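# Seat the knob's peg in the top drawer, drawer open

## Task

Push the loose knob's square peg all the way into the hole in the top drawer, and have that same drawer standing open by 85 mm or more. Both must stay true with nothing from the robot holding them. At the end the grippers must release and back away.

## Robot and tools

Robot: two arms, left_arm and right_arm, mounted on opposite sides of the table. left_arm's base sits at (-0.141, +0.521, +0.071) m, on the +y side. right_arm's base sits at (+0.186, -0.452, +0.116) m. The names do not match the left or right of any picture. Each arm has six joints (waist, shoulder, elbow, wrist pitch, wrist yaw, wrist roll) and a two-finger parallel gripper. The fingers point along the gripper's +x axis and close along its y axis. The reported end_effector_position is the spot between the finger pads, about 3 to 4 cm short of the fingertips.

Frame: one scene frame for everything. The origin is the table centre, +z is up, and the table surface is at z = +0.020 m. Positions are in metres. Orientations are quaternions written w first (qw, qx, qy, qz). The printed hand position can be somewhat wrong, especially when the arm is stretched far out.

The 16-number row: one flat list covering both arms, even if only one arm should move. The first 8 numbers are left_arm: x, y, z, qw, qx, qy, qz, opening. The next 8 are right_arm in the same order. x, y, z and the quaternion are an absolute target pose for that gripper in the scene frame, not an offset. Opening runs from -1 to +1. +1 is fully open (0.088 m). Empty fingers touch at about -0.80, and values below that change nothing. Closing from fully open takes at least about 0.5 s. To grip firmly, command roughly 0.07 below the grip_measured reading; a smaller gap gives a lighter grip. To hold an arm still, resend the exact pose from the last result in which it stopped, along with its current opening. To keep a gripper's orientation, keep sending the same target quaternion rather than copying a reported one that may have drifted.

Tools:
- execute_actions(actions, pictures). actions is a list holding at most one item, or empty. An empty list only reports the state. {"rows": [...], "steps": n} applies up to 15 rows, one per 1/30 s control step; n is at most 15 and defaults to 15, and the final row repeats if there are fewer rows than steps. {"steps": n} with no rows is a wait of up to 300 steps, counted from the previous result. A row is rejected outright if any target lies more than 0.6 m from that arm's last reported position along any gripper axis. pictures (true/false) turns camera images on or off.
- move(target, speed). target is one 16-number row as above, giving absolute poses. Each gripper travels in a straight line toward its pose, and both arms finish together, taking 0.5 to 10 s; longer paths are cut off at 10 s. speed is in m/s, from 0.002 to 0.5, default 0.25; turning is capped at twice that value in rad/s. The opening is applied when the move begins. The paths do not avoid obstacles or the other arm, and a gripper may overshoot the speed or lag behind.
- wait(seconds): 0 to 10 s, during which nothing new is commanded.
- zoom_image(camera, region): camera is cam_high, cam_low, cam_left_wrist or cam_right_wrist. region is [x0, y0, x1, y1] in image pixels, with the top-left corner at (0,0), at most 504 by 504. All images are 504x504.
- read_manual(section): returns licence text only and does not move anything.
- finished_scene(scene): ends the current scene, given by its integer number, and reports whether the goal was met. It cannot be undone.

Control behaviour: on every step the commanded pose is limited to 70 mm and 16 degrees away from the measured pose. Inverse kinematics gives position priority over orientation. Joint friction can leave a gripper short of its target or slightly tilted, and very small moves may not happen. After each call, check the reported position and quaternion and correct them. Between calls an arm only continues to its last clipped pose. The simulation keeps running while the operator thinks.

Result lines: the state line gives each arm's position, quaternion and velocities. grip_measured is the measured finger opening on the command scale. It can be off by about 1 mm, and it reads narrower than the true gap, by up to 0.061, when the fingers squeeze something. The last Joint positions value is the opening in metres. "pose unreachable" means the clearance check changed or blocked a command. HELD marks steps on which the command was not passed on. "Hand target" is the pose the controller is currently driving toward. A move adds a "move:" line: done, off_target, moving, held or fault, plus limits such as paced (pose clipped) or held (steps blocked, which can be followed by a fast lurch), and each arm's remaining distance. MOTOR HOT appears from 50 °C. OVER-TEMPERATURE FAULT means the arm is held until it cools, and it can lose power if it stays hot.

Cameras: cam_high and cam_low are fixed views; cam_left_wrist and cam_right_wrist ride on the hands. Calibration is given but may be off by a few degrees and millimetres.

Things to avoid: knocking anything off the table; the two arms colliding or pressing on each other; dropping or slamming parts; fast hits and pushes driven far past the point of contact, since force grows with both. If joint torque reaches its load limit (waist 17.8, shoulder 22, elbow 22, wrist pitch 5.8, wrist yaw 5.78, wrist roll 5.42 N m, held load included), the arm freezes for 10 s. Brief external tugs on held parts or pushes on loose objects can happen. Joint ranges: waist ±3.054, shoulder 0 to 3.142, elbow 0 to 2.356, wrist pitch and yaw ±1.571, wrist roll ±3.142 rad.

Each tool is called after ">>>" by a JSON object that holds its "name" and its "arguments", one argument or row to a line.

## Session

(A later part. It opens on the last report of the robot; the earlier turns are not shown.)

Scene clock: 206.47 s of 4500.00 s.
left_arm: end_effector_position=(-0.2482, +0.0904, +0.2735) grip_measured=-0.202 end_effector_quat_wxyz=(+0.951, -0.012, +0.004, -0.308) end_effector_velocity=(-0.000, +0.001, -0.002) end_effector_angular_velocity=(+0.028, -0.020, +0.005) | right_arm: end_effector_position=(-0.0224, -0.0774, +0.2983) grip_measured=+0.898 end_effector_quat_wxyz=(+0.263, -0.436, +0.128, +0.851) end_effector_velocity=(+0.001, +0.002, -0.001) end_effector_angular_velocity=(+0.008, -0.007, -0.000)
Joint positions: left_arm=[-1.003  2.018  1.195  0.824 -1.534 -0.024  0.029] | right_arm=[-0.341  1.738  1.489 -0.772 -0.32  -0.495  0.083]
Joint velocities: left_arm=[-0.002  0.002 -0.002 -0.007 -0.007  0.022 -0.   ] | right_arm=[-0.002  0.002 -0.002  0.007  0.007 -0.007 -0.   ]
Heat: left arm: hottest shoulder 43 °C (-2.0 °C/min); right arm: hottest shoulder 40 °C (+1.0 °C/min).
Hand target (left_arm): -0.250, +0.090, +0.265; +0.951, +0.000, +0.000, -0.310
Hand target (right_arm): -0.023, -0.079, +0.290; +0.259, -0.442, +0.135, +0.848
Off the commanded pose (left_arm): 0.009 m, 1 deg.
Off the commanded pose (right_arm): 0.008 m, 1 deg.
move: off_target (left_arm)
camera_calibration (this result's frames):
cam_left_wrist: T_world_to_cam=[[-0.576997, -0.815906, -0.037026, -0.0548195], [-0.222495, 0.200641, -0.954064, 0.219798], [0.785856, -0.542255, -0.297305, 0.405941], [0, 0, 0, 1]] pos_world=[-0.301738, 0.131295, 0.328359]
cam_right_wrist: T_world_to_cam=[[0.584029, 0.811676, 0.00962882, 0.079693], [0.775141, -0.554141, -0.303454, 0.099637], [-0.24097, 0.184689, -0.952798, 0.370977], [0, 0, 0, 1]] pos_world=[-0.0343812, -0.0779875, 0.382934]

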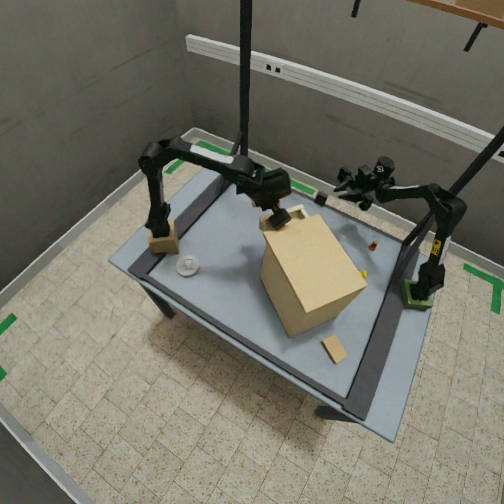

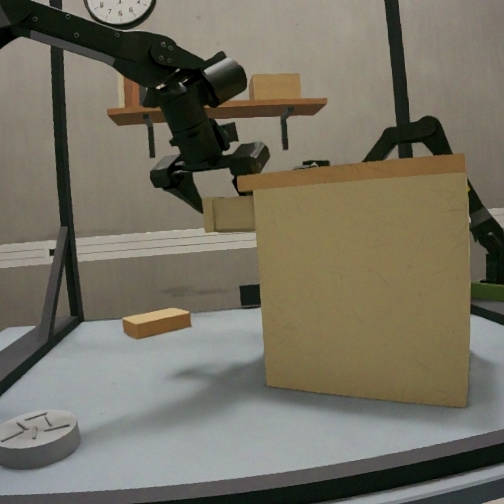

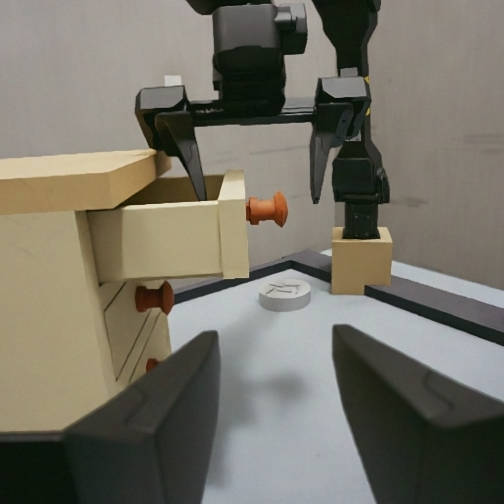

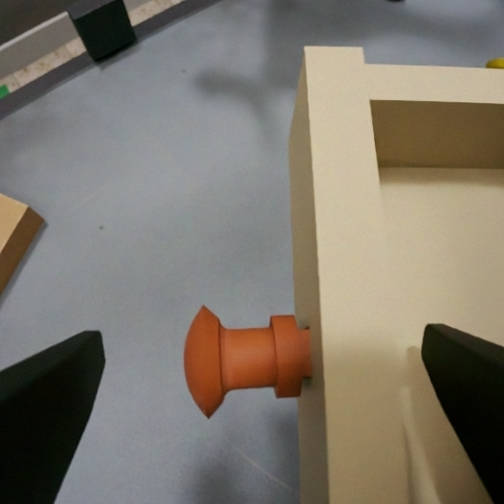

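>>> {"name": "move", "arguments": {
  "target": [-0.25,0.09,0.265,0.95,0,0,-0.31,-0.2,-0.0224,-0.079,0.304,0.2594,-0.4415,0.135,0.8482,0.5],
  "speed": 0.02
}}

>>> {"name": "move", "arguments": {
  "target": [-0.25,0.09,0.265,0.95,0,0,-0.31,-0.2,-0.026,-0.077,0.288,0.2594,-0.4415,0.135,0.8482,0.5],
  "speed": 0.02
}}

Scene clock: 216.03 s of 4500.00 s.
left_arm: end_effector_position=(-0.2482, +0.0904, +0.2736) grip_measured=-0.202 end_effector_quat_wxyz=(+0.951, -0.012, +0.004, -0.308) end_effector_velocity=(-0.001, -0.000, +0.001) end_effector_angular_velocity=(-0.012, +0.008, -0.010) | right_arm: end_effector_position=(-0.0169, -0.0768, +0.3001) grip_measured=+0.503 end_effector_quat_wxyz=(+0.267, -0.445, +0.135, +0.844) end_effector_velocity=(+0.002, +0.001, +0.001) end_effector_angular_velocity=(+0.010, -0.014, +0.012)
Joint positions: left_arm=[-1.003  2.018  1.195  0.825 -1.534 -0.024  0.029] | right_arm=[-0.35   1.745  1.515 -0.812 -0.309 -0.495  0.064]
Joint velocities: left_arm=[-0.002 -0.002 -0.002  0.007  0.007 -0.007 -0.   ] | right_arm=[-0.002  0.002  0.007 -0.007  0.007 -0.022 -0.   ]
Heat: left arm: hottest shoulder 43 °C (-1.0 °C/min); right arm: hottest shoulder 39 °C (+0.0 °C/min).
Hand target (left_arm): -0.250, +0.090, +0.265; +0.951, -0.000, +0.000, -0.310
Hand target (right_arm): -0.022, -0.079, +0.304; +0.259, -0.441, +0.135, +0.848
Off the commanded pose (left_arm): 0.009 m, 2 deg.
Off the commanded pose (right_arm): 0.007 m, 1 deg.
After step 90, 5.70 s passed at rest.
move: off_target (left_arm)
camera_calibration (this result's frames):
cam_left_wrist: T_world_to_cam=[[-0.577005, -0.815918, -0.0366449, -0.0549235], [-0.222698, 0.200339, -0.954081, 0.219806], [0.785793, -0.542349, -0.297299, 0.405941], [0, 0, 0, 1]] pos_world=[-0.301726, 0.131313, 0.328386]
cam_right_wrist: T_world_to_cam=[[0.595713, 0.803168, 0.00687174, 0.0762772], [0.771943, -0.570148, -0.28113, 0.0882645], [-0.221877, 0.172778, -0.959645, 0.37532], [0, 0, 0, 1]] pos_world=[-0.0302995, -0.0757865, 0.384464]

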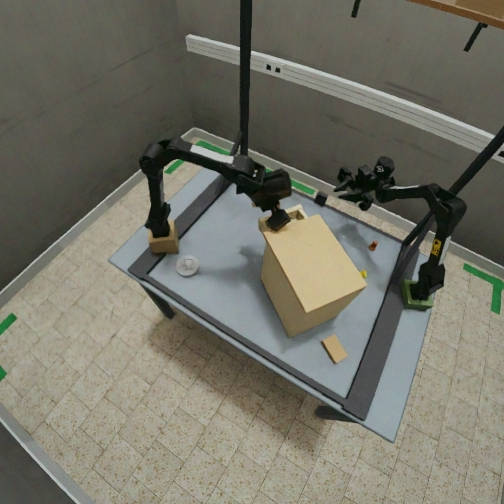

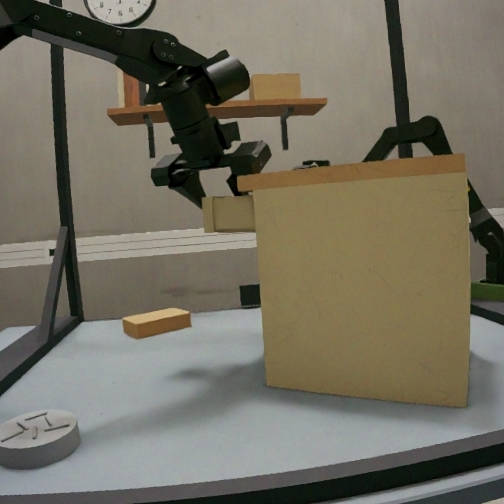

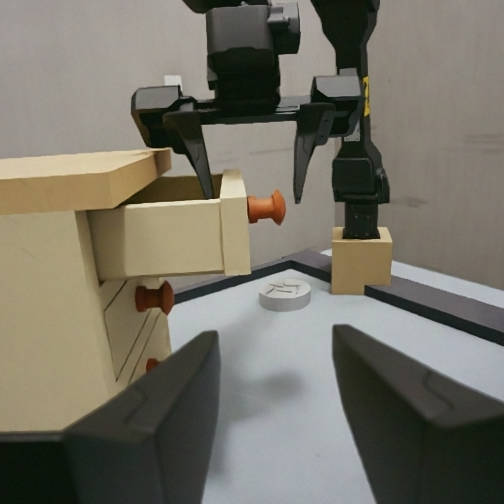

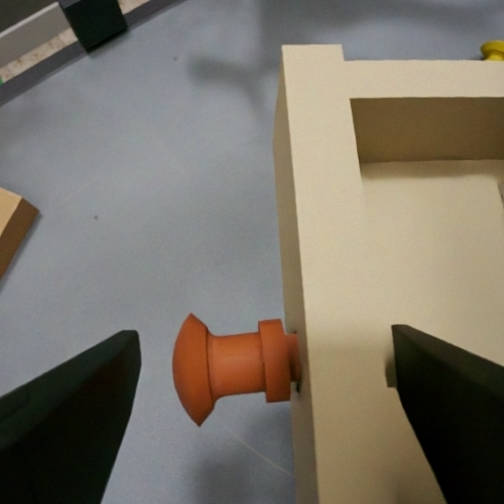

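Scene clock: 217.00 s of 4500.00 s.
left_arm: end_effector_position=(-0.2482, +0.0904, +0.2736) grip_measured=-0.202 end_effector_quat_wxyz=(+0.951, -0.012, +0.004, -0.308) end_effector_velocity=(-0.000, +0.002, -0.000) end_effector_angular_velocity=(+0.000, +0.000, +0.005) | right_arm: end_effector_position=(-0.0222, -0.0731, +0.2974) grip_measured=+0.502 end_effector_quat_wxyz=(+0.269, -0.437, +0.126, +0.849) end_effector_velocity=(+0.002, +0.001, -0.001) end_effector_angular_velocity=(+0.008, -0.007, -0.000)
Joint positions: left_arm=[-1.003  2.018  1.195  0.825 -1.534 -0.024  0.029] | right_arm=[-0.341  1.748  1.497 -0.764 -0.308 -0.49   0.064]
Joint velocities: left_arm=[-0.002 -0.002 -0.002 -0.007 -0.007 -0.007  0.   ] | right_arm=[-0.002 -0.002 -0.007  0.007  0.007 -0.007 -0.   ]
Heat: left arm: hottest shoulder 43 °C (-1.0 °C/min); right arm: hottest shoulder 39 °C (+0.0 °C/min).
Hand target (left_arm): -0.250, +0.090, +0.265; +0.951, +0.000, +0.000, -0.310
Hand target (right_arm): -0.026, -0.077, +0.288; +0.259, -0.442, +0.135, +0.848
Off the commanded pose (left_arm): 0.009 m, 1 deg.
Off the commanded pose (right_arm): 0.011 m, 2 deg.
move: off_target (left_arm, right_arm)
camera_calibration (this result's frames):
cam_left_wrist: T_world_to_cam=[[-0.576997, -0.815907, -0.0370261, -0.0548182], [-0.222484, 0.200634, -0.954069, 0.219829], [0.78586, -0.542257, -0.297291, 0.405947], [0, 0, 0, 1]] pos_world=[-0.301738, 0.131296, 0.328386]
cam_right_wrist: T_world_to_cam=[[0.592525, 0.805344, 0.0182916, 0.0732228], [0.770869, -0.560277, -0.30307, 0.100951], [-0.233827, 0.193677, -0.952793, 0.370222], [0, 0, 0, 1]] pos_world=[-0.0346386, -0.0741123, 0.382001]

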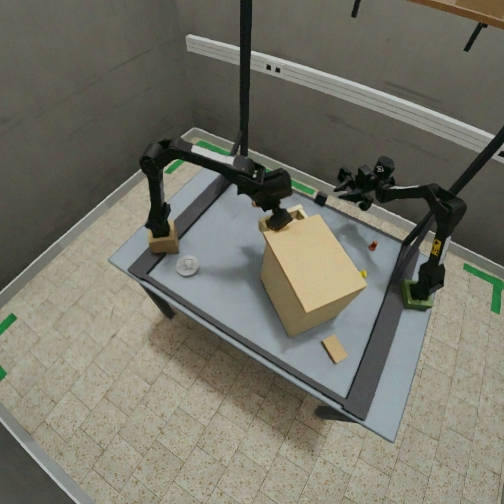

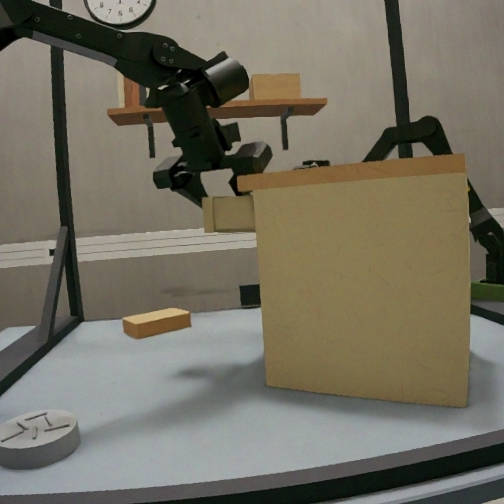

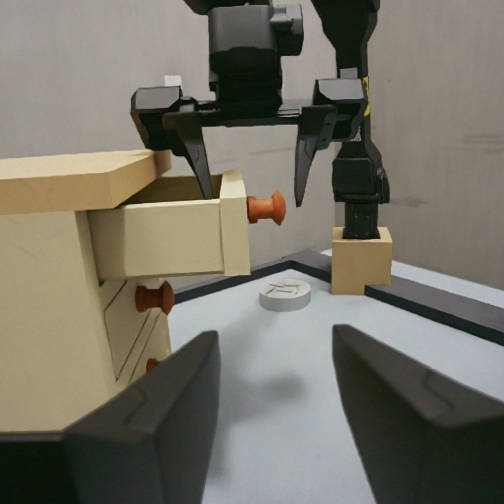

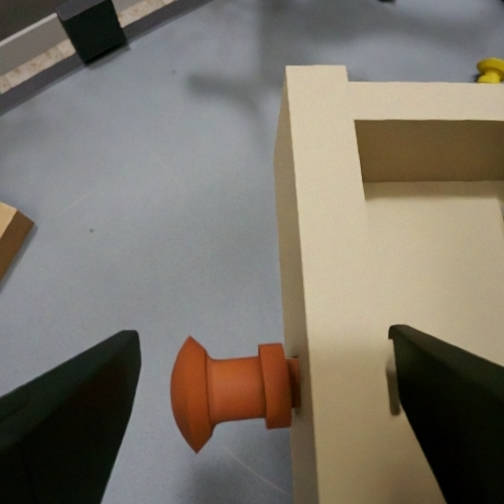

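>>> {"name": "move", "arguments": {
  "target": [-0.25,0.09,0.265,0.95,0,0,-0.31,-0.2,-0.018,-0.074,0.335,0.2594,-0.4415,0.135,0.8482,0.6],
  "speed": 0.04
}}

>>> {"name": "move", "arguments": {
  "target": [-0.25,0.09,0.265,0.95,0,0,-0.31,-0.2,-0.024,-0.066,0.335,0.224,-0.6147,0.188,0.7325,0.6],
  "speed": 0.1
}}

Scene clock: 226.20 s of 4500.00 s.
left_arm: end_effector_position=(-0.2482, +0.0903, +0.2734) grip_measured=-0.202 end_effector_quat_wxyz=(+0.951, -0.012, +0.004, -0.308) end_effector_velocity=(-0.002, +0.002, -0.000) end_effector_angular_velocity=(+0.000, +0.000, -0.000) | right_arm: end_effector_position=(-0.0175, -0.0770, +0.3319) grip_measured=+0.598 end_effector_quat_wxyz=(+0.259, -0.444, +0.138, +0.847) end_effector_velocity=(+0.001, -0.002, -0.006) end_effector_angular_velocity=(-0.035, -0.004, -0.005)
Joint positions: left_arm=[-1.003  2.018  1.195  0.825 -1.534 -0.024  0.029] | right_arm=[-0.353  1.762  1.664 -0.954 -0.325 -0.505  0.068]
Joint velocities: left_arm=[-0.007 -0.002 -0.002 -0.007 -0.007 -0.007 -0.   ] | right_arm=[-0.002  0.012  0.002 -0.022 -0.007  0.007 -0.   ]
Heat: left arm: hottest shoulder 43 °C (-1.0 °C/min); right arm: hottest shoulder 38 °C (-2.0 °C/min).
Hand target (left_arm): -0.250, +0.090, +0.265; +0.951, +0.000, +0.000, -0.310
Hand target (right_arm): -0.018, -0.074, +0.335; +0.260, -0.442, +0.135, +0.848
Off the commanded pose (left_arm): 0.009 m, 1 deg.
Off the commanded pose (right_arm): 0.004 m, 0 deg.
After step 90, 4.93 s passed at rest.
move: off_target (left_arm)
camera_calibration (this result's frames):
cam_left_wrist: T_world_to_cam=[[-0.576989, -0.815895, -0.0374072, -0.0547566], [-0.222282, 0.200936, -0.954052, 0.219704], [0.785923, -0.542163, -0.297297, 0.405909], [0, 0, 0, 1]] pos_world=[-0.301771, 0.131247, 0.328236]
cam_right_wrist: T_world_to_cam=[[0.586005, 0.810293, -0.00473484, 0.0808423], [0.77707, -0.563615, -0.28018, 0.097863], [-0.229697, 0.160508, -0.959936, 0.404787], [0, 0, 0, 1]] pos_world=[-0.0304421, -0.0753204, 0.416372]

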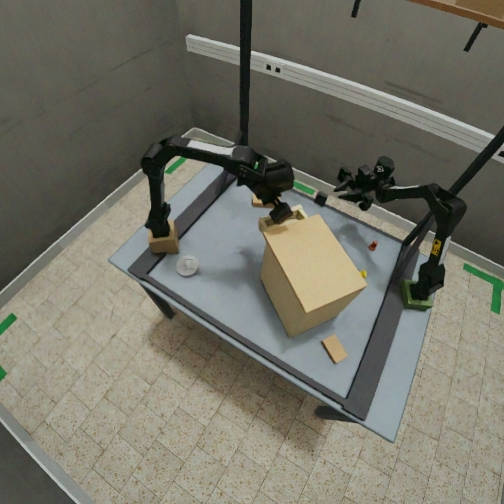

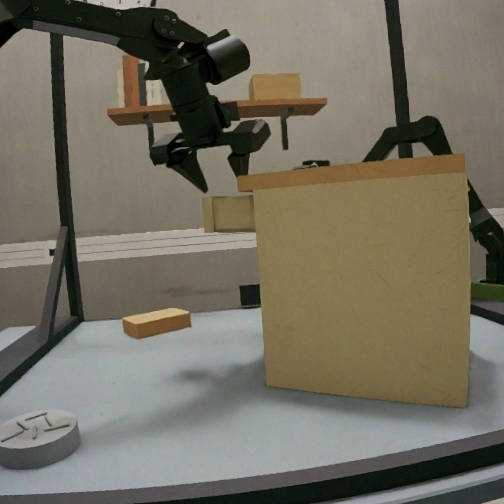

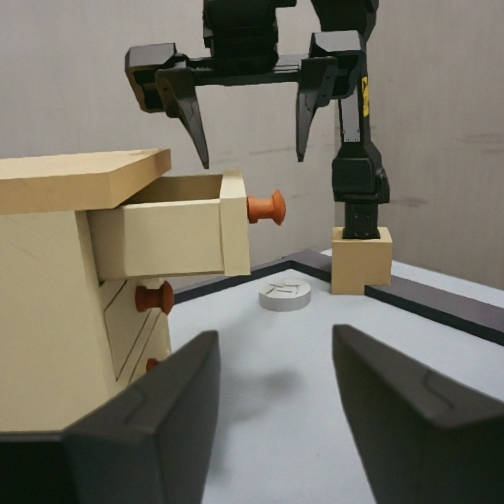

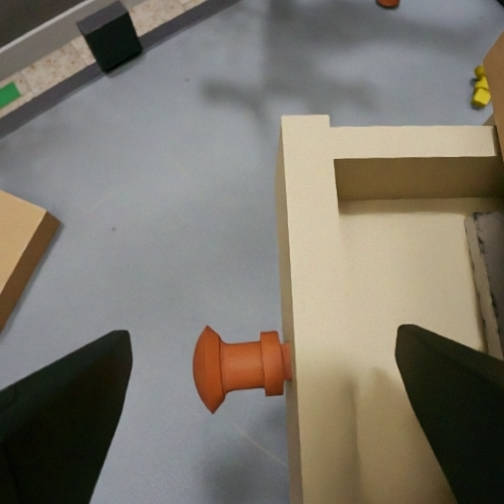

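Scene clock: 228.60 s of 4500.00 s.
left_arm: end_effector_position=(-0.2482, +0.0903, +0.2734) grip_measured=-0.202 end_effector_quat_wxyz=(+0.951, -0.012, +0.004, -0.308) end_effector_velocity=(-0.000, +0.002, -0.001) end_effector_angular_velocity=(+0.000, +0.001, +0.005) | right_arm: end_effector_position=(-0.0222, -0.0681, +0.3343) grip_measured=+0.598 end_effector_quat_wxyz=(+0.236, -0.599, +0.176, +0.745) end_effector_velocity=(+0.001, -0.002, +0.000) end_effector_angular_velocity=(-0.009, +0.002, +0.006)
Joint positions: left_arm=[-1.003  2.018  1.195  0.825 -1.534 -0.024  0.029] | right_arm=[-0.272  2.146  2.34  -1.56  -0.09  -0.503  0.068]
Joint velocities: left_arm=[-0.002 -0.002 -0.002 -0.022 -0.007 -0.022  0.   ] | right_arm=[-0.002 -0.002 -0.002 -0.007 -0.007 -0.007 -0.   ]
Heat: left arm: hottest shoulder 43 °C (-1.0 °C/min); right arm: hottest shoulder 38 °C (-2.0 °C/min).
Hand target (left_arm): -0.250, +0.090, +0.265; +0.951, +0.000, +0.000, -0.310
Hand target (right_arm): -0.024, -0.067, +0.335; +0.238, -0.599, +0.174, +0.745
Off the commanded pose (left_arm): 0.009 m, 1 deg.
Off the commanded pose (right_arm): 0.003 m, 3 deg.
joint sent to its limit (right arm) — the command would take joint 3 (elbow) past its upper limit, so that joint was sent only as far as its limit.
move: off_target (left_arm, right_arm)
camera_calibration (this result's frames):
cam_left_wrist: T_world_to_cam=[[-0.576989, -0.815895, -0.0374072, -0.0547566], [-0.222282, 0.200936, -0.954052, 0.219704], [0.785923, -0.542163, -0.297297, 0.405909], [0, 0, 0, 1]] pos_world=[-0.301771, 0.131247, 0.328236]
cam_right_wrist: T_world_to_cam=[[0.585672, 0.809959, 0.0309125, 0.0644611], [0.804832, -0.58564, 0.0962875, -0.0195149], [0.0960925, -0.0315135, -0.994873, 0.410435], [0, 0, 0, 1]] pos_world=[-0.0614866, -0.0507053, 0.408218]

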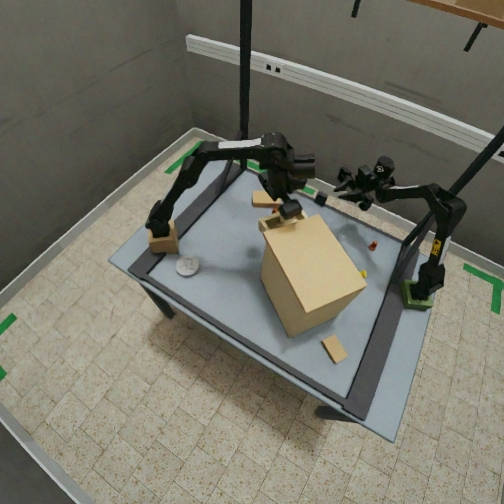

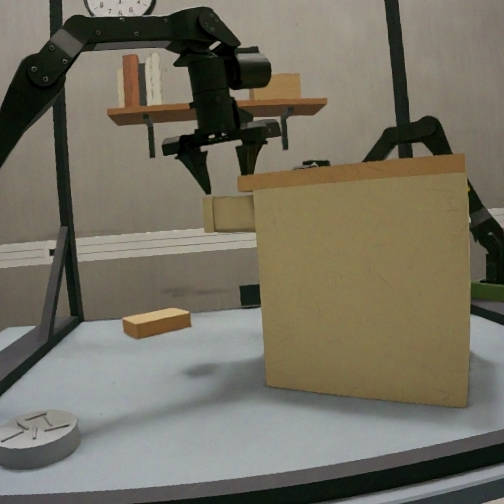

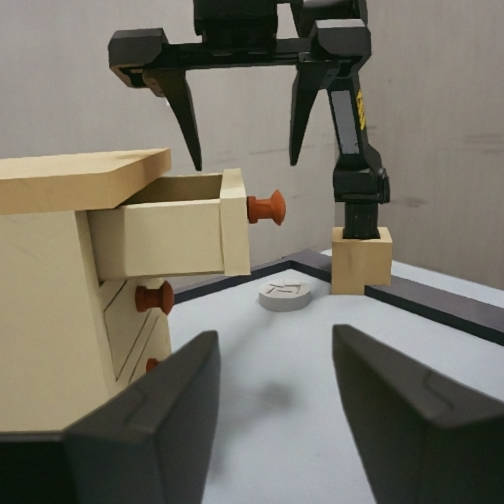

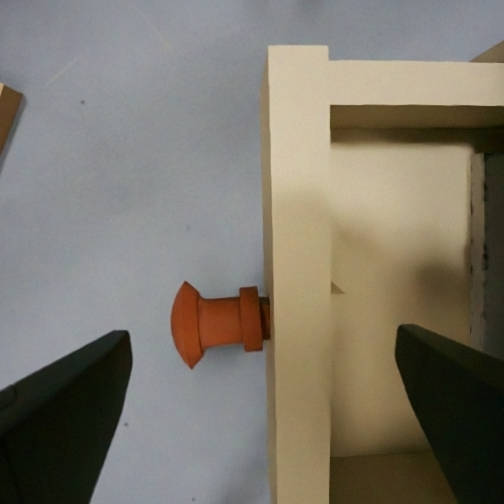

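>>> {"name": "move", "arguments": {
  "target": [-0.25,0.09,0.265,0.95,0,0,-0.31,-0.2,-0.030,-0.066,0.285,0.232,-0.5822,0.178,0.7587,0.6],
  "speed": 0.03
}}

Scene clock: 233.87 s of 4500.00 s.
left_arm: end_effector_position=(-0.2482, +0.0903, +0.2734) grip_measured=-0.202 end_effector_quat_wxyz=(+0.951, -0.012, +0.004, -0.308) end_effector_velocity=(+0.002, +0.001, -0.001) end_effector_angular_velocity=(+0.012, -0.008, +0.010) | right_arm: end_effector_position=(-0.0300, -0.0637, +0.2851) grip_measured=+0.598 end_effector_quat_wxyz=(+0.233, -0.584, +0.177, +0.758) end_effector_velocity=(+0.002, -0.005, -0.006) end_effector_angular_velocity=(-0.023, -0.009, +0.020)
Joint positions: left_arm=[-1.003  2.018  1.195  0.825 -1.534 -0.024  0.029] | right_arm=[-0.272  2.071  2.011 -1.281 -0.123 -0.499  0.068]
Joint velocities: left_arm=[ 0.002 -0.002 -0.002 -0.022 -0.007 -0.007 -0.001] | right_arm=[-0.002 -0.002 -0.022 -0.007 -0.007 -0.022 -0.   ]
Heat: left arm: hottest shoulder 43 °C (+0.0 °C/min); right arm: hottest shoulder 39 °C (-1.0 °C/min).
Hand target (left_arm): -0.250, +0.090, +0.265; +0.951, +0.000, +0.000, -0.310
Hand target (right_arm): -0.030, -0.066, +0.285; +0.232, -0.582, +0.178, +0.759
Off the commanded pose (left_arm): 0.009 m, 1 deg.
Off the commanded pose (right_arm): 0.002 m, 0 deg.
After step 90, 0.37 s passed at rest.
move: off_target (left_arm)
camera_calibration (this result's frames):
cam_left_wrist: T_world_to_cam=[[-0.576989, -0.815895, -0.0374072, -0.0547566], [-0.222282, 0.200936, -0.954052, 0.219704], [0.785923, -0.542163, -0.297297, 0.405909], [0, 0, 0, 1]] pos_world=[-0.301771, 0.131247, 0.328236]
cam_right_wrist: T_world_to_cam=[[0.583164, 0.812254, 0.0127713, 0.072197], [0.810422, -0.582789, 0.0597694, 0.00482836], [0.0559909, -0.0245052, -0.998131, 0.362493], [0, 0, 0, 1]] pos_world=[-0.066312, -0.0469454, 0.360604]

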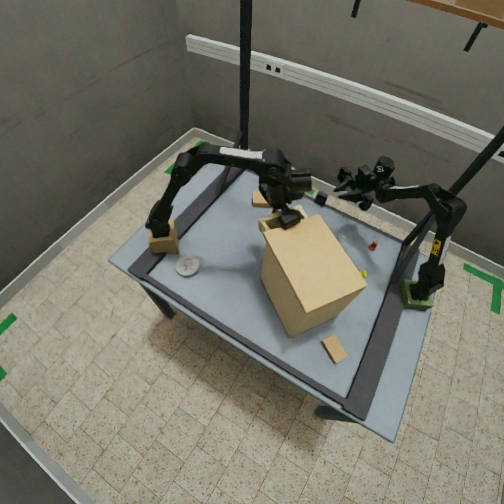

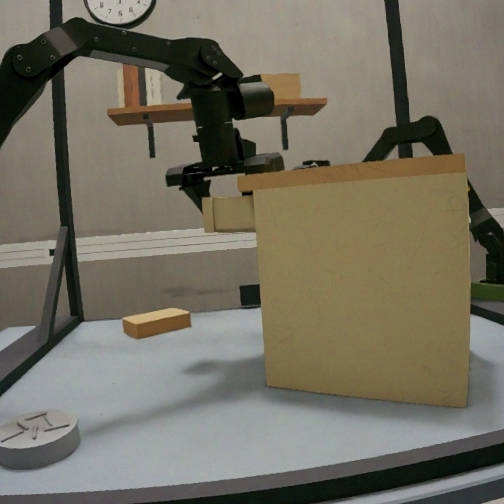

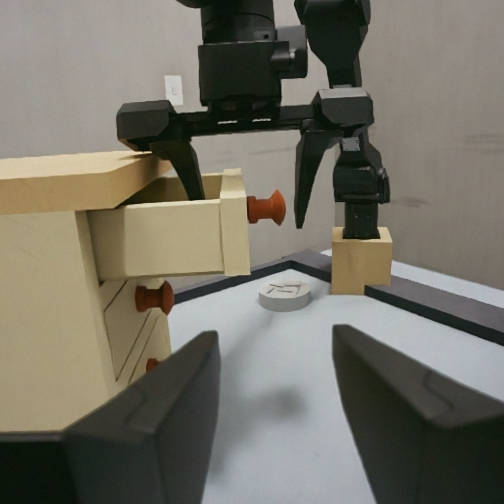

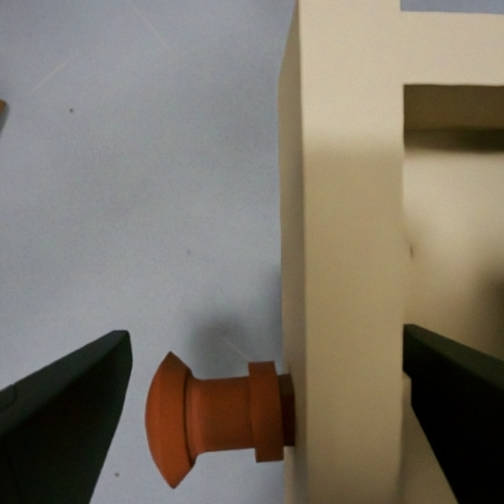

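Squeeze.

>>> {"name": "move", "arguments": {
  "target": [-0.25,0.09,0.265,0.95,0,0,-0.31,-0.2,-0.029,-0.062,0.2851,0.232,-0.5822,0.178,0.7587,0.0],
  "speed": 0.01
}}

>>> {"name": "zoom_image", "arguments": {
  "camera": "cam_left_wrist",
  "region": [200,160,320,250]
}}

>>> {"name": "move", "arguments": {
  "target": [-0.25,0.09,0.265,0.95,0,0,-0.31,-0.2,-0.029,-0.062,0.2851,0.232,-0.5822,0.178,0.7587,0.6],
  "speed": 0.01
}}

>>> {"name": "move", "arguments": {
  "target": [-0.25,0.09,0.265,0.95,0,0,-0.31,-0.2,-0.02,-0.07,0.335,0.232,-0.5822,0.178,0.7587,0.6],
  "speed": 0.05
}}

>>> {"name": "zoom_image", "arguments": {
  "camera": "cam_left_wrist",
  "region": [200,160,320,250]
}}

Scene clock: 242.70 s of 4500.00 s.
left_arm: end_effector_position=(-0.2482, +0.0903, +0.2734) grip_measured=-0.202 end_effector_quat_wxyz=(+0.951, -0.012, +0.004, -0.308) end_effector_velocity=(+0.002, +0.001, -0.002) end_effector_angular_velocity=(+0.004, -0.002, +0.010) | right_arm: end_effector_position=(-0.0267, -0.0617, +0.2848) grip_measured=+0.213 end_effector_quat_wxyz=(+0.238, -0.584, +0.178, +0.755) end_effector_velocity=(-0.003, -0.003, -0.004) end_effector_angular_velocity=(-0.023, +0.011, +0.015)
Joint positions: left_arm=[-1.003  2.018  1.195  0.825 -1.534 -0.024  0.029] | right_arm=[-0.278  2.071  2.009 -1.279 -0.117 -0.497  0.049]
Joint velocities: left_arm=[ 0.002  0.002 -0.002 -0.007 -0.007 -0.007 -0.   ] | right_arm=[ 0.002  0.007 -0.002 -0.007 -0.022 -0.007 -0.   ]
Heat: left arm: hottest shoulder 43 °C (+0.0 °C/min); right arm: hottest shoulder 40 °C (-1.0 °C/min).
Hand target (left_arm): -0.250, +0.090, +0.265; +0.951, -0.000, +0.000, -0.310
Hand target (right_arm): -0.029, -0.062, +0.285; +0.232, -0.582, +0.178, +0.759
Off the commanded pose (left_arm): 0.009 m, 1 deg.
Off the commanded pose (right_arm): 0.002 m, 1 deg.
After step 90, 4.33 s passed at rest.
move: off_target (left_arm)
camera_calibration (this result's frames):
cam_left_wrist: T_world_to_cam=[[-0.576997, -0.815907, -0.0370261, -0.0548606], [-0.222484, 0.200634, -0.954069, 0.219712], [0.78586, -0.542257, -0.297291, 0.405909], [0, 0, 0, 1]] pos_world=[-0.301759, 0.131264, 0.328263]
cam_right_wrist: T_world_to_cam=[[0.591557, 0.806065, 0.0178858, 0.0671122], [0.804016, -0.591419, 0.0615025, 0.00210499], [0.060153, -0.0220018, -0.997947, 0.362332], [0, 0, 0, 1]] pos_world=[-0.0631885, -0.0448799, 0.360258]

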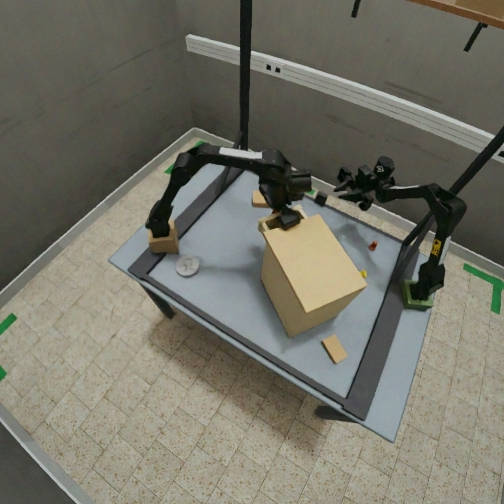

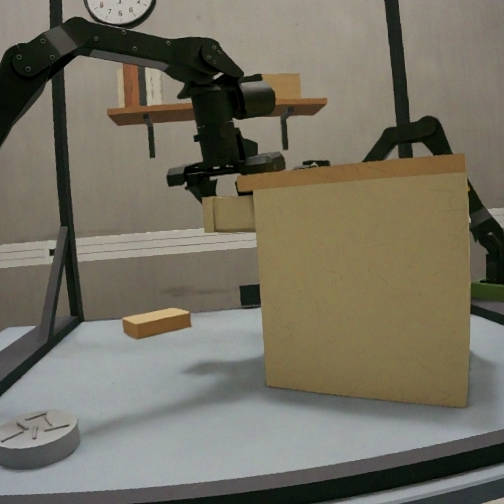

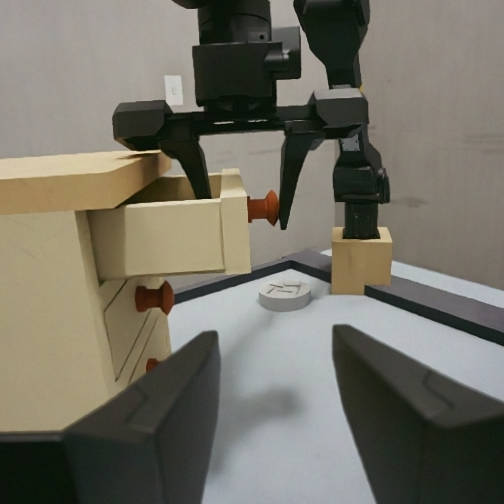

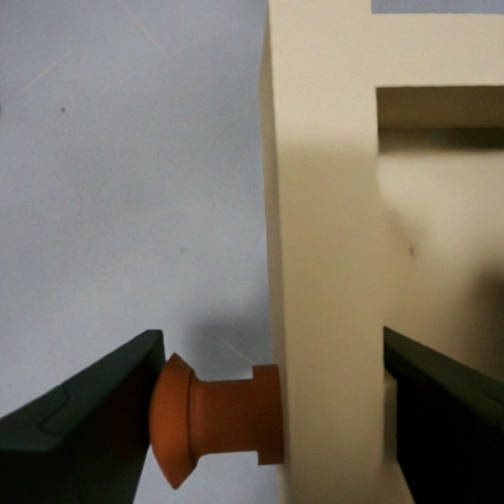

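Region (200, 160, 320, 250) of cam_left_wrist's 504x504 image, scaled by 4.200, with more detail than that image has; it fills the top 378 rows of this view, and the rest is white.

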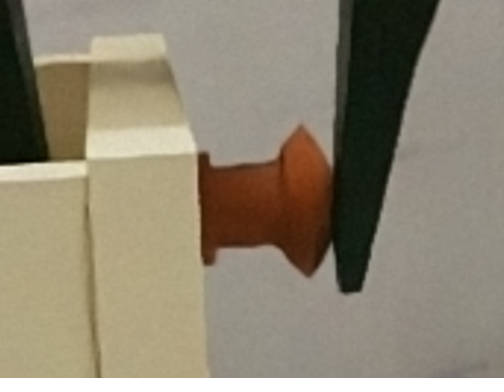

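Scene clock: 244.23 s of 4500.00 s.
left_arm: end_effector_position=(-0.2482, +0.0903, +0.2734) grip_measured=-0.202 end_effector_quat_wxyz=(+0.951, -0.012, +0.004, -0.308) end_effector_velocity=(-0.004, -0.000, -0.002) end_effector_angular_velocity=(-0.008, +0.006, -0.015) | right_arm: end_effector_position=(-0.0289, -0.0637, +0.2848) grip_measured=+0.598 end_effector_quat_wxyz=(+0.232, -0.583, +0.178, +0.758) end_effector_velocity=(+0.001, -0.002, +0.000) end_effector_angular_velocity=(-0.008, +0.002, +0.006)
Joint positions: left_arm=[-1.003  2.018  1.195  0.825 -1.534 -0.023  0.029] | right_arm=[-0.275  2.071  2.009 -1.282 -0.126 -0.5    0.068]
Joint velocities: left_arm=[-0.007  0.002 -0.002 -0.007  0.007 -0.022 -0.   ] | right_arm=[-0.002 -0.002 -0.002 -0.007 -0.007 -0.007 -0.   ]
Heat: left arm: hottest shoulder 43 °C (+0.0 °C/min); right arm: hottest shoulder 41 °C (+0.0 °C/min).
Hand target (left_arm): -0.250, +0.090, +0.265; +0.951, +0.000, +0.000, -0.310
Hand target (right_arm): -0.029, -0.062, +0.285; +0.232, -0.582, +0.178, +0.759
Off the commanded pose (left_arm): 0.009 m, 1 deg.
Off the commanded pose (right_arm): 0.002 m, 0 deg.
move: off_target (left_arm)
camera_calibration (this result's frames):
cam_left_wrist: T_world_to_cam=[[-0.576989, -0.815895, -0.0374073, -0.0547554], [-0.222271, 0.200929, -0.954056, 0.219735], [0.785926, -0.542165, -0.297284, 0.405915], [0, 0, 0, 1]] pos_world=[-0.301772, 0.131247, 0.328263]
cam_right_wrist: T_world_to_cam=[[0.584568, 0.811286, 0.00977712, 0.072411], [0.809506, -0.584012, 0.0602444, 0.00373163], [0.0545853, -0.0273023, -0.998136, 0.361983], [0, 0, 0, 1]] pos_world=[-0.0651089, -0.0466837, 0.360376]

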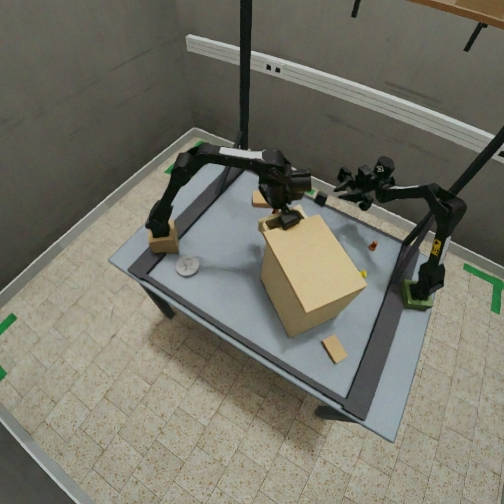

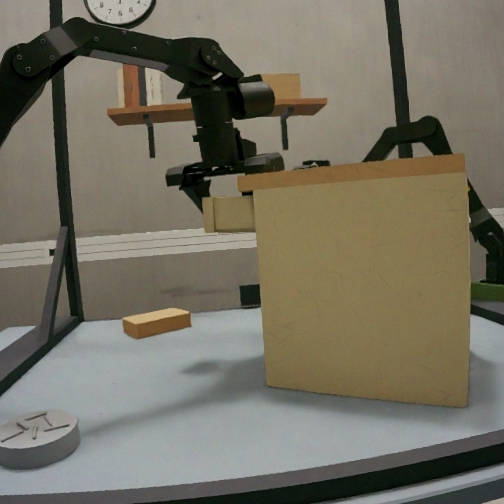

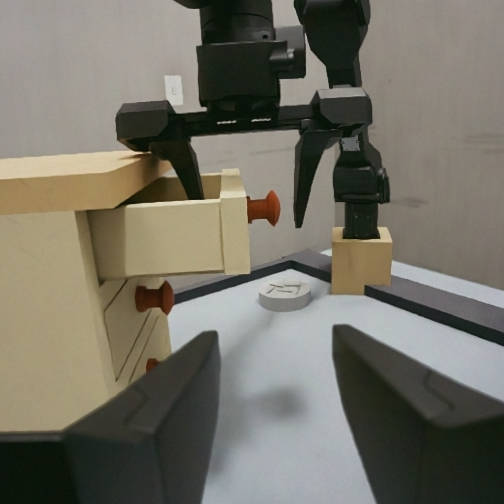

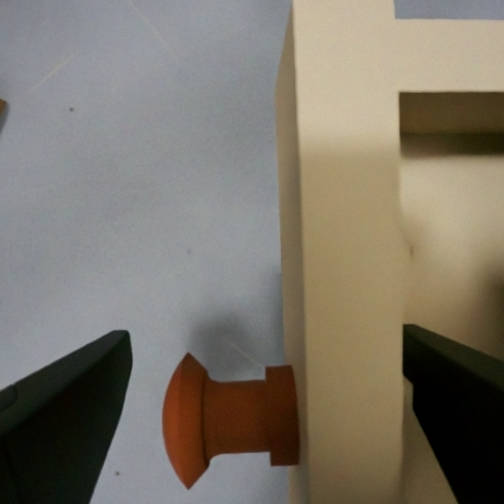

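Scene clock: 245.60 s of 4500.00 s.
left_arm: end_effector_position=(-0.2482, +0.0903, +0.2734) grip_measured=-0.202 end_effector_quat_wxyz=(+0.951, -0.012, +0.004, -0.308) end_effector_velocity=(-0.001, -0.000, +0.001) end_effector_angular_velocity=(-0.000, -0.000, -0.010) | right_arm: end_effector_position=(-0.0196, -0.0724, +0.3340) grip_measured=+0.598 end_effector_quat_wxyz=(+0.232, -0.584, +0.179, +0.757) end_effector_velocity=(+0.002, +0.000, -0.007) end_effector_angular_velocity=(-0.024, -0.021, +0.003)
Joint positions: left_arm=[-1.003  2.018  1.195  0.825 -1.534 -0.023  0.029] | right_arm=[-0.286  2.087  2.237 -1.498 -0.128 -0.511  0.068]
Joint velocities: left_arm=[-0.002 -0.002 -0.002  0.007  0.007  0.007 -0.   ] | right_arm=[-0.002  0.022  0.012 -0.022  0.007 -0.007 -0.   ]
Heat: left arm: hottest shoulder 43 °C (+0.0 °C/min); right arm: hottest shoulder 41 °C (+0.0 °C/min).
Hand target (left_arm): -0.250, +0.090, +0.265; +0.951, +0.000, +0.000, -0.310
Hand target (right_arm): -0.020, -0.070, +0.335; +0.232, -0.582, +0.178, +0.759
Off the commanded pose (left_arm): 0.009 m, 1 deg.
Off the commanded pose (right_arm): 0.003 m, 0 deg.
move: off_target (left_arm)
camera_calibration (this result's frames):
cam_left_wrist: T_world_to_cam=[[-0.576989, -0.815895, -0.0374073, -0.0547554], [-0.222271, 0.200929, -0.954056, 0.219735], [0.785926, -0.542165, -0.297284, 0.405915], [0, 0, 0, 1]] pos_world=[-0.301772, 0.131247, 0.328263]
cam_right_wrist: T_world_to_cam=[[0.584439, 0.81139, 0.00883345, 0.0738924], [0.809514, -0.583767, 0.062476, -0.0125677], [0.0558491, -0.0293626, -0.998007, 0.410127], [0, 0, 0, 1]] pos_world=[-0.0559171, -0.0552497, 0.409442]

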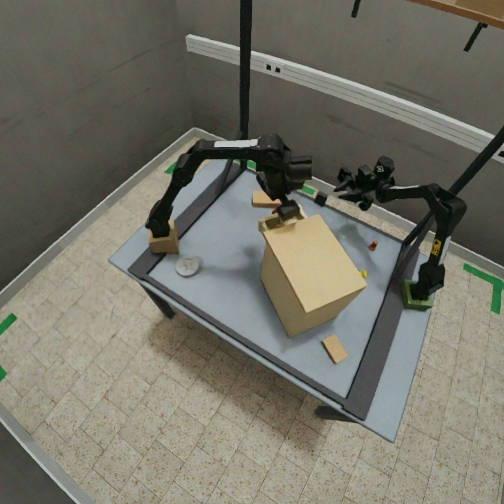

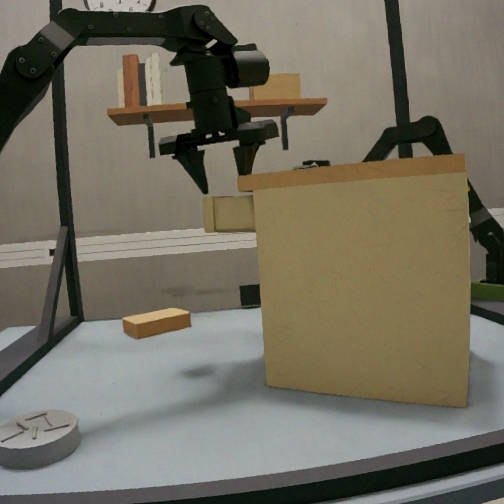

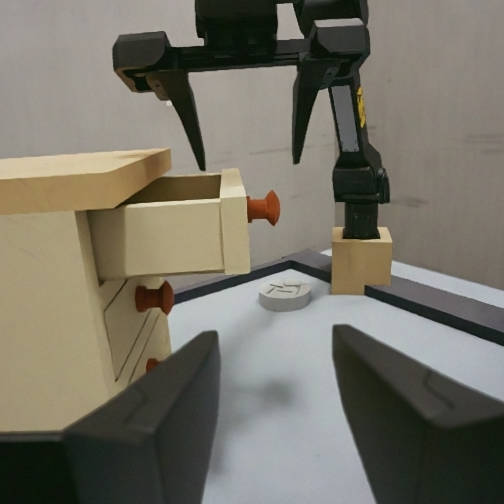

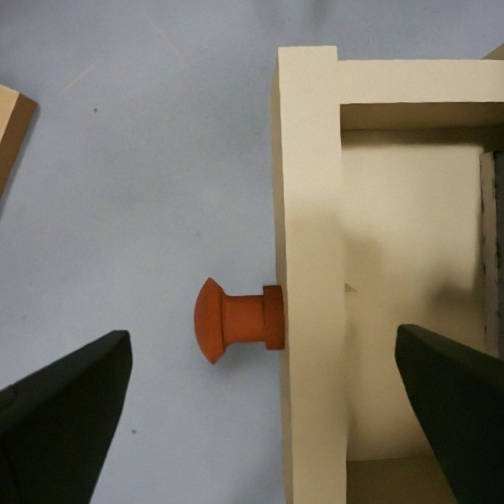

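Region (200, 160, 320, 250) of cam_left_wrist's 504x504 image, scaled by 4.200, with more detail than that image has; it fills the top 378 rows of this view, and the rest is white.

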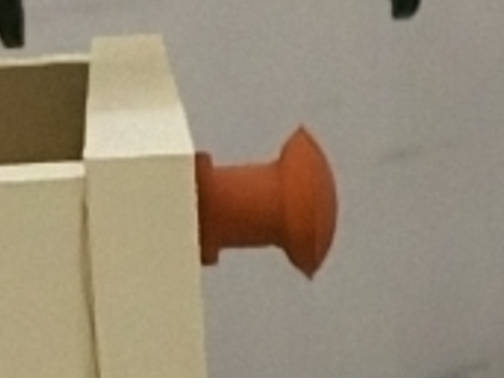

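>>> {"name": "move", "arguments": {
  "target": [-0.2,0.2,0.33,0.9,0,0,-0.43,-0.2,0.0,-0.2,0.38,0.3,-0.3,0.1,0.9,0.6],
  "speed": 0.2
}}

>>> {"name": "finished_scene", "arguments": {
  "scene": 2
}}

Scene clock: 251.07 s of 4500.00 s.
left_arm: end_effector_position=(-0.2012, +0.1974, +0.3299) grip_measured=-0.202 end_effector_quat_wxyz=(+0.904, +0.003, -0.002, -0.428) end_effector_velocity=(+0.002, +0.005, +0.000) end_effector_angular_velocity=(-0.006, +0.015, +0.015) | right_arm: end_effector_position=(+0.0007, -0.1974, +0.3804) grip_measured=+0.598 end_effector_quat_wxyz=(+0.302, -0.301, +0.099, +0.899) end_effector_velocity=(-0.003, -0.003, -0.006) end_effector_angular_velocity=(-0.022, +0.011, +0.015)
Joint positions: left_arm=[-1.057  1.346  0.689  0.662 -1.329  0.011  0.029] | right_arm=[-0.281  1.122  1.109 -0.687 -0.367 -0.298  0.068]
Joint velocities: left_arm=[-0.007 -0.017 -0.002 -0.037 -0.022 -0.037  0.   ] | right_arm=[ 0.002  0.002 -0.017  0.007 -0.022  0.007  0.   ]
Heat: left arm: hottest shoulder 44 °C (+1.0 °C/min); right arm: hottest shoulder 41 °C (-1.0 °C/min).
Hand target (left_arm): -0.201, +0.200, +0.331; +0.902, -0.001, -0.001, -0.431
Hand target (right_arm): +0.000, -0.200, +0.379; +0.300, -0.300, +0.100, +0.900
Off the commanded pose (left_arm): 0.003 m, 1 deg.
Off the commanded pose (right_arm): 0.003 m, 0 deg.
After step 90, 0.37 s passed at rest.
move: done
camera_calibration (this result's frames):
cam_left_wrist: T_world_to_cam=[[-0.765358, -0.639879, -0.0691502, -0.000370798], [-0.139275, 0.26956, -0.952859, 0.2653], [0.628354, -0.719647, -0.295429, 0.446504], [0, 0, 0, 1]] pos_world=[-0.243897, 0.249574, 0.384678]
cam_right_wrist: T_world_to_cam=[[0.625992, 0.779789, -0.00796251, 0.163159], [0.638149, -0.518103, -0.569505, 0.148599], [-0.448219, 0.351424, -0.821949, 0.460133], [0, 0, 0, 1]] pos_world=[0.00927544, -0.211942, 0.464133]

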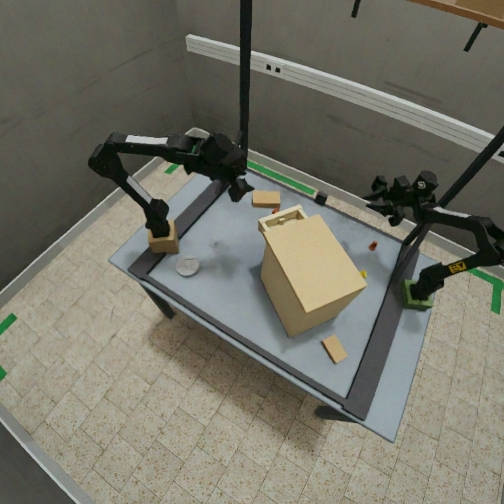

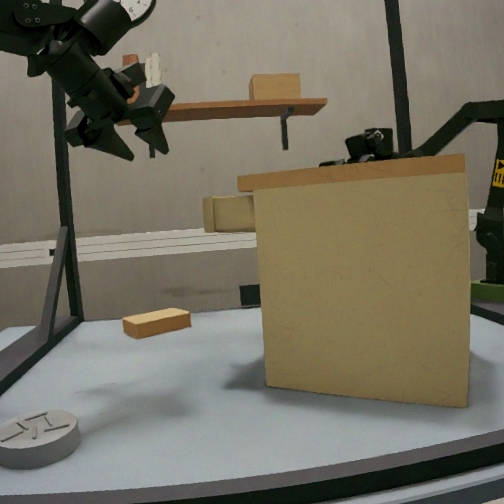

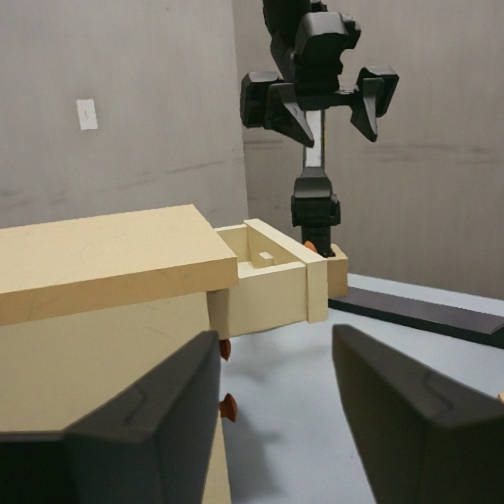

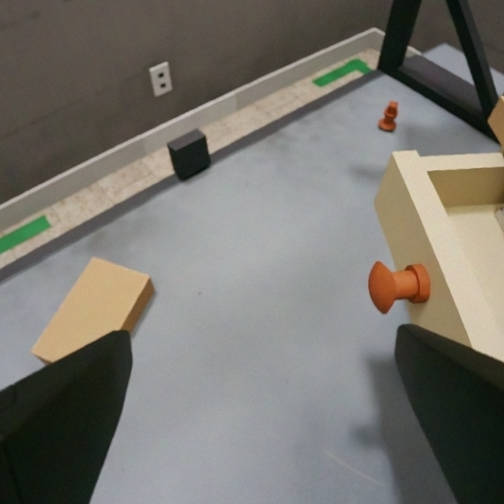

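The scene is finished: the task was done.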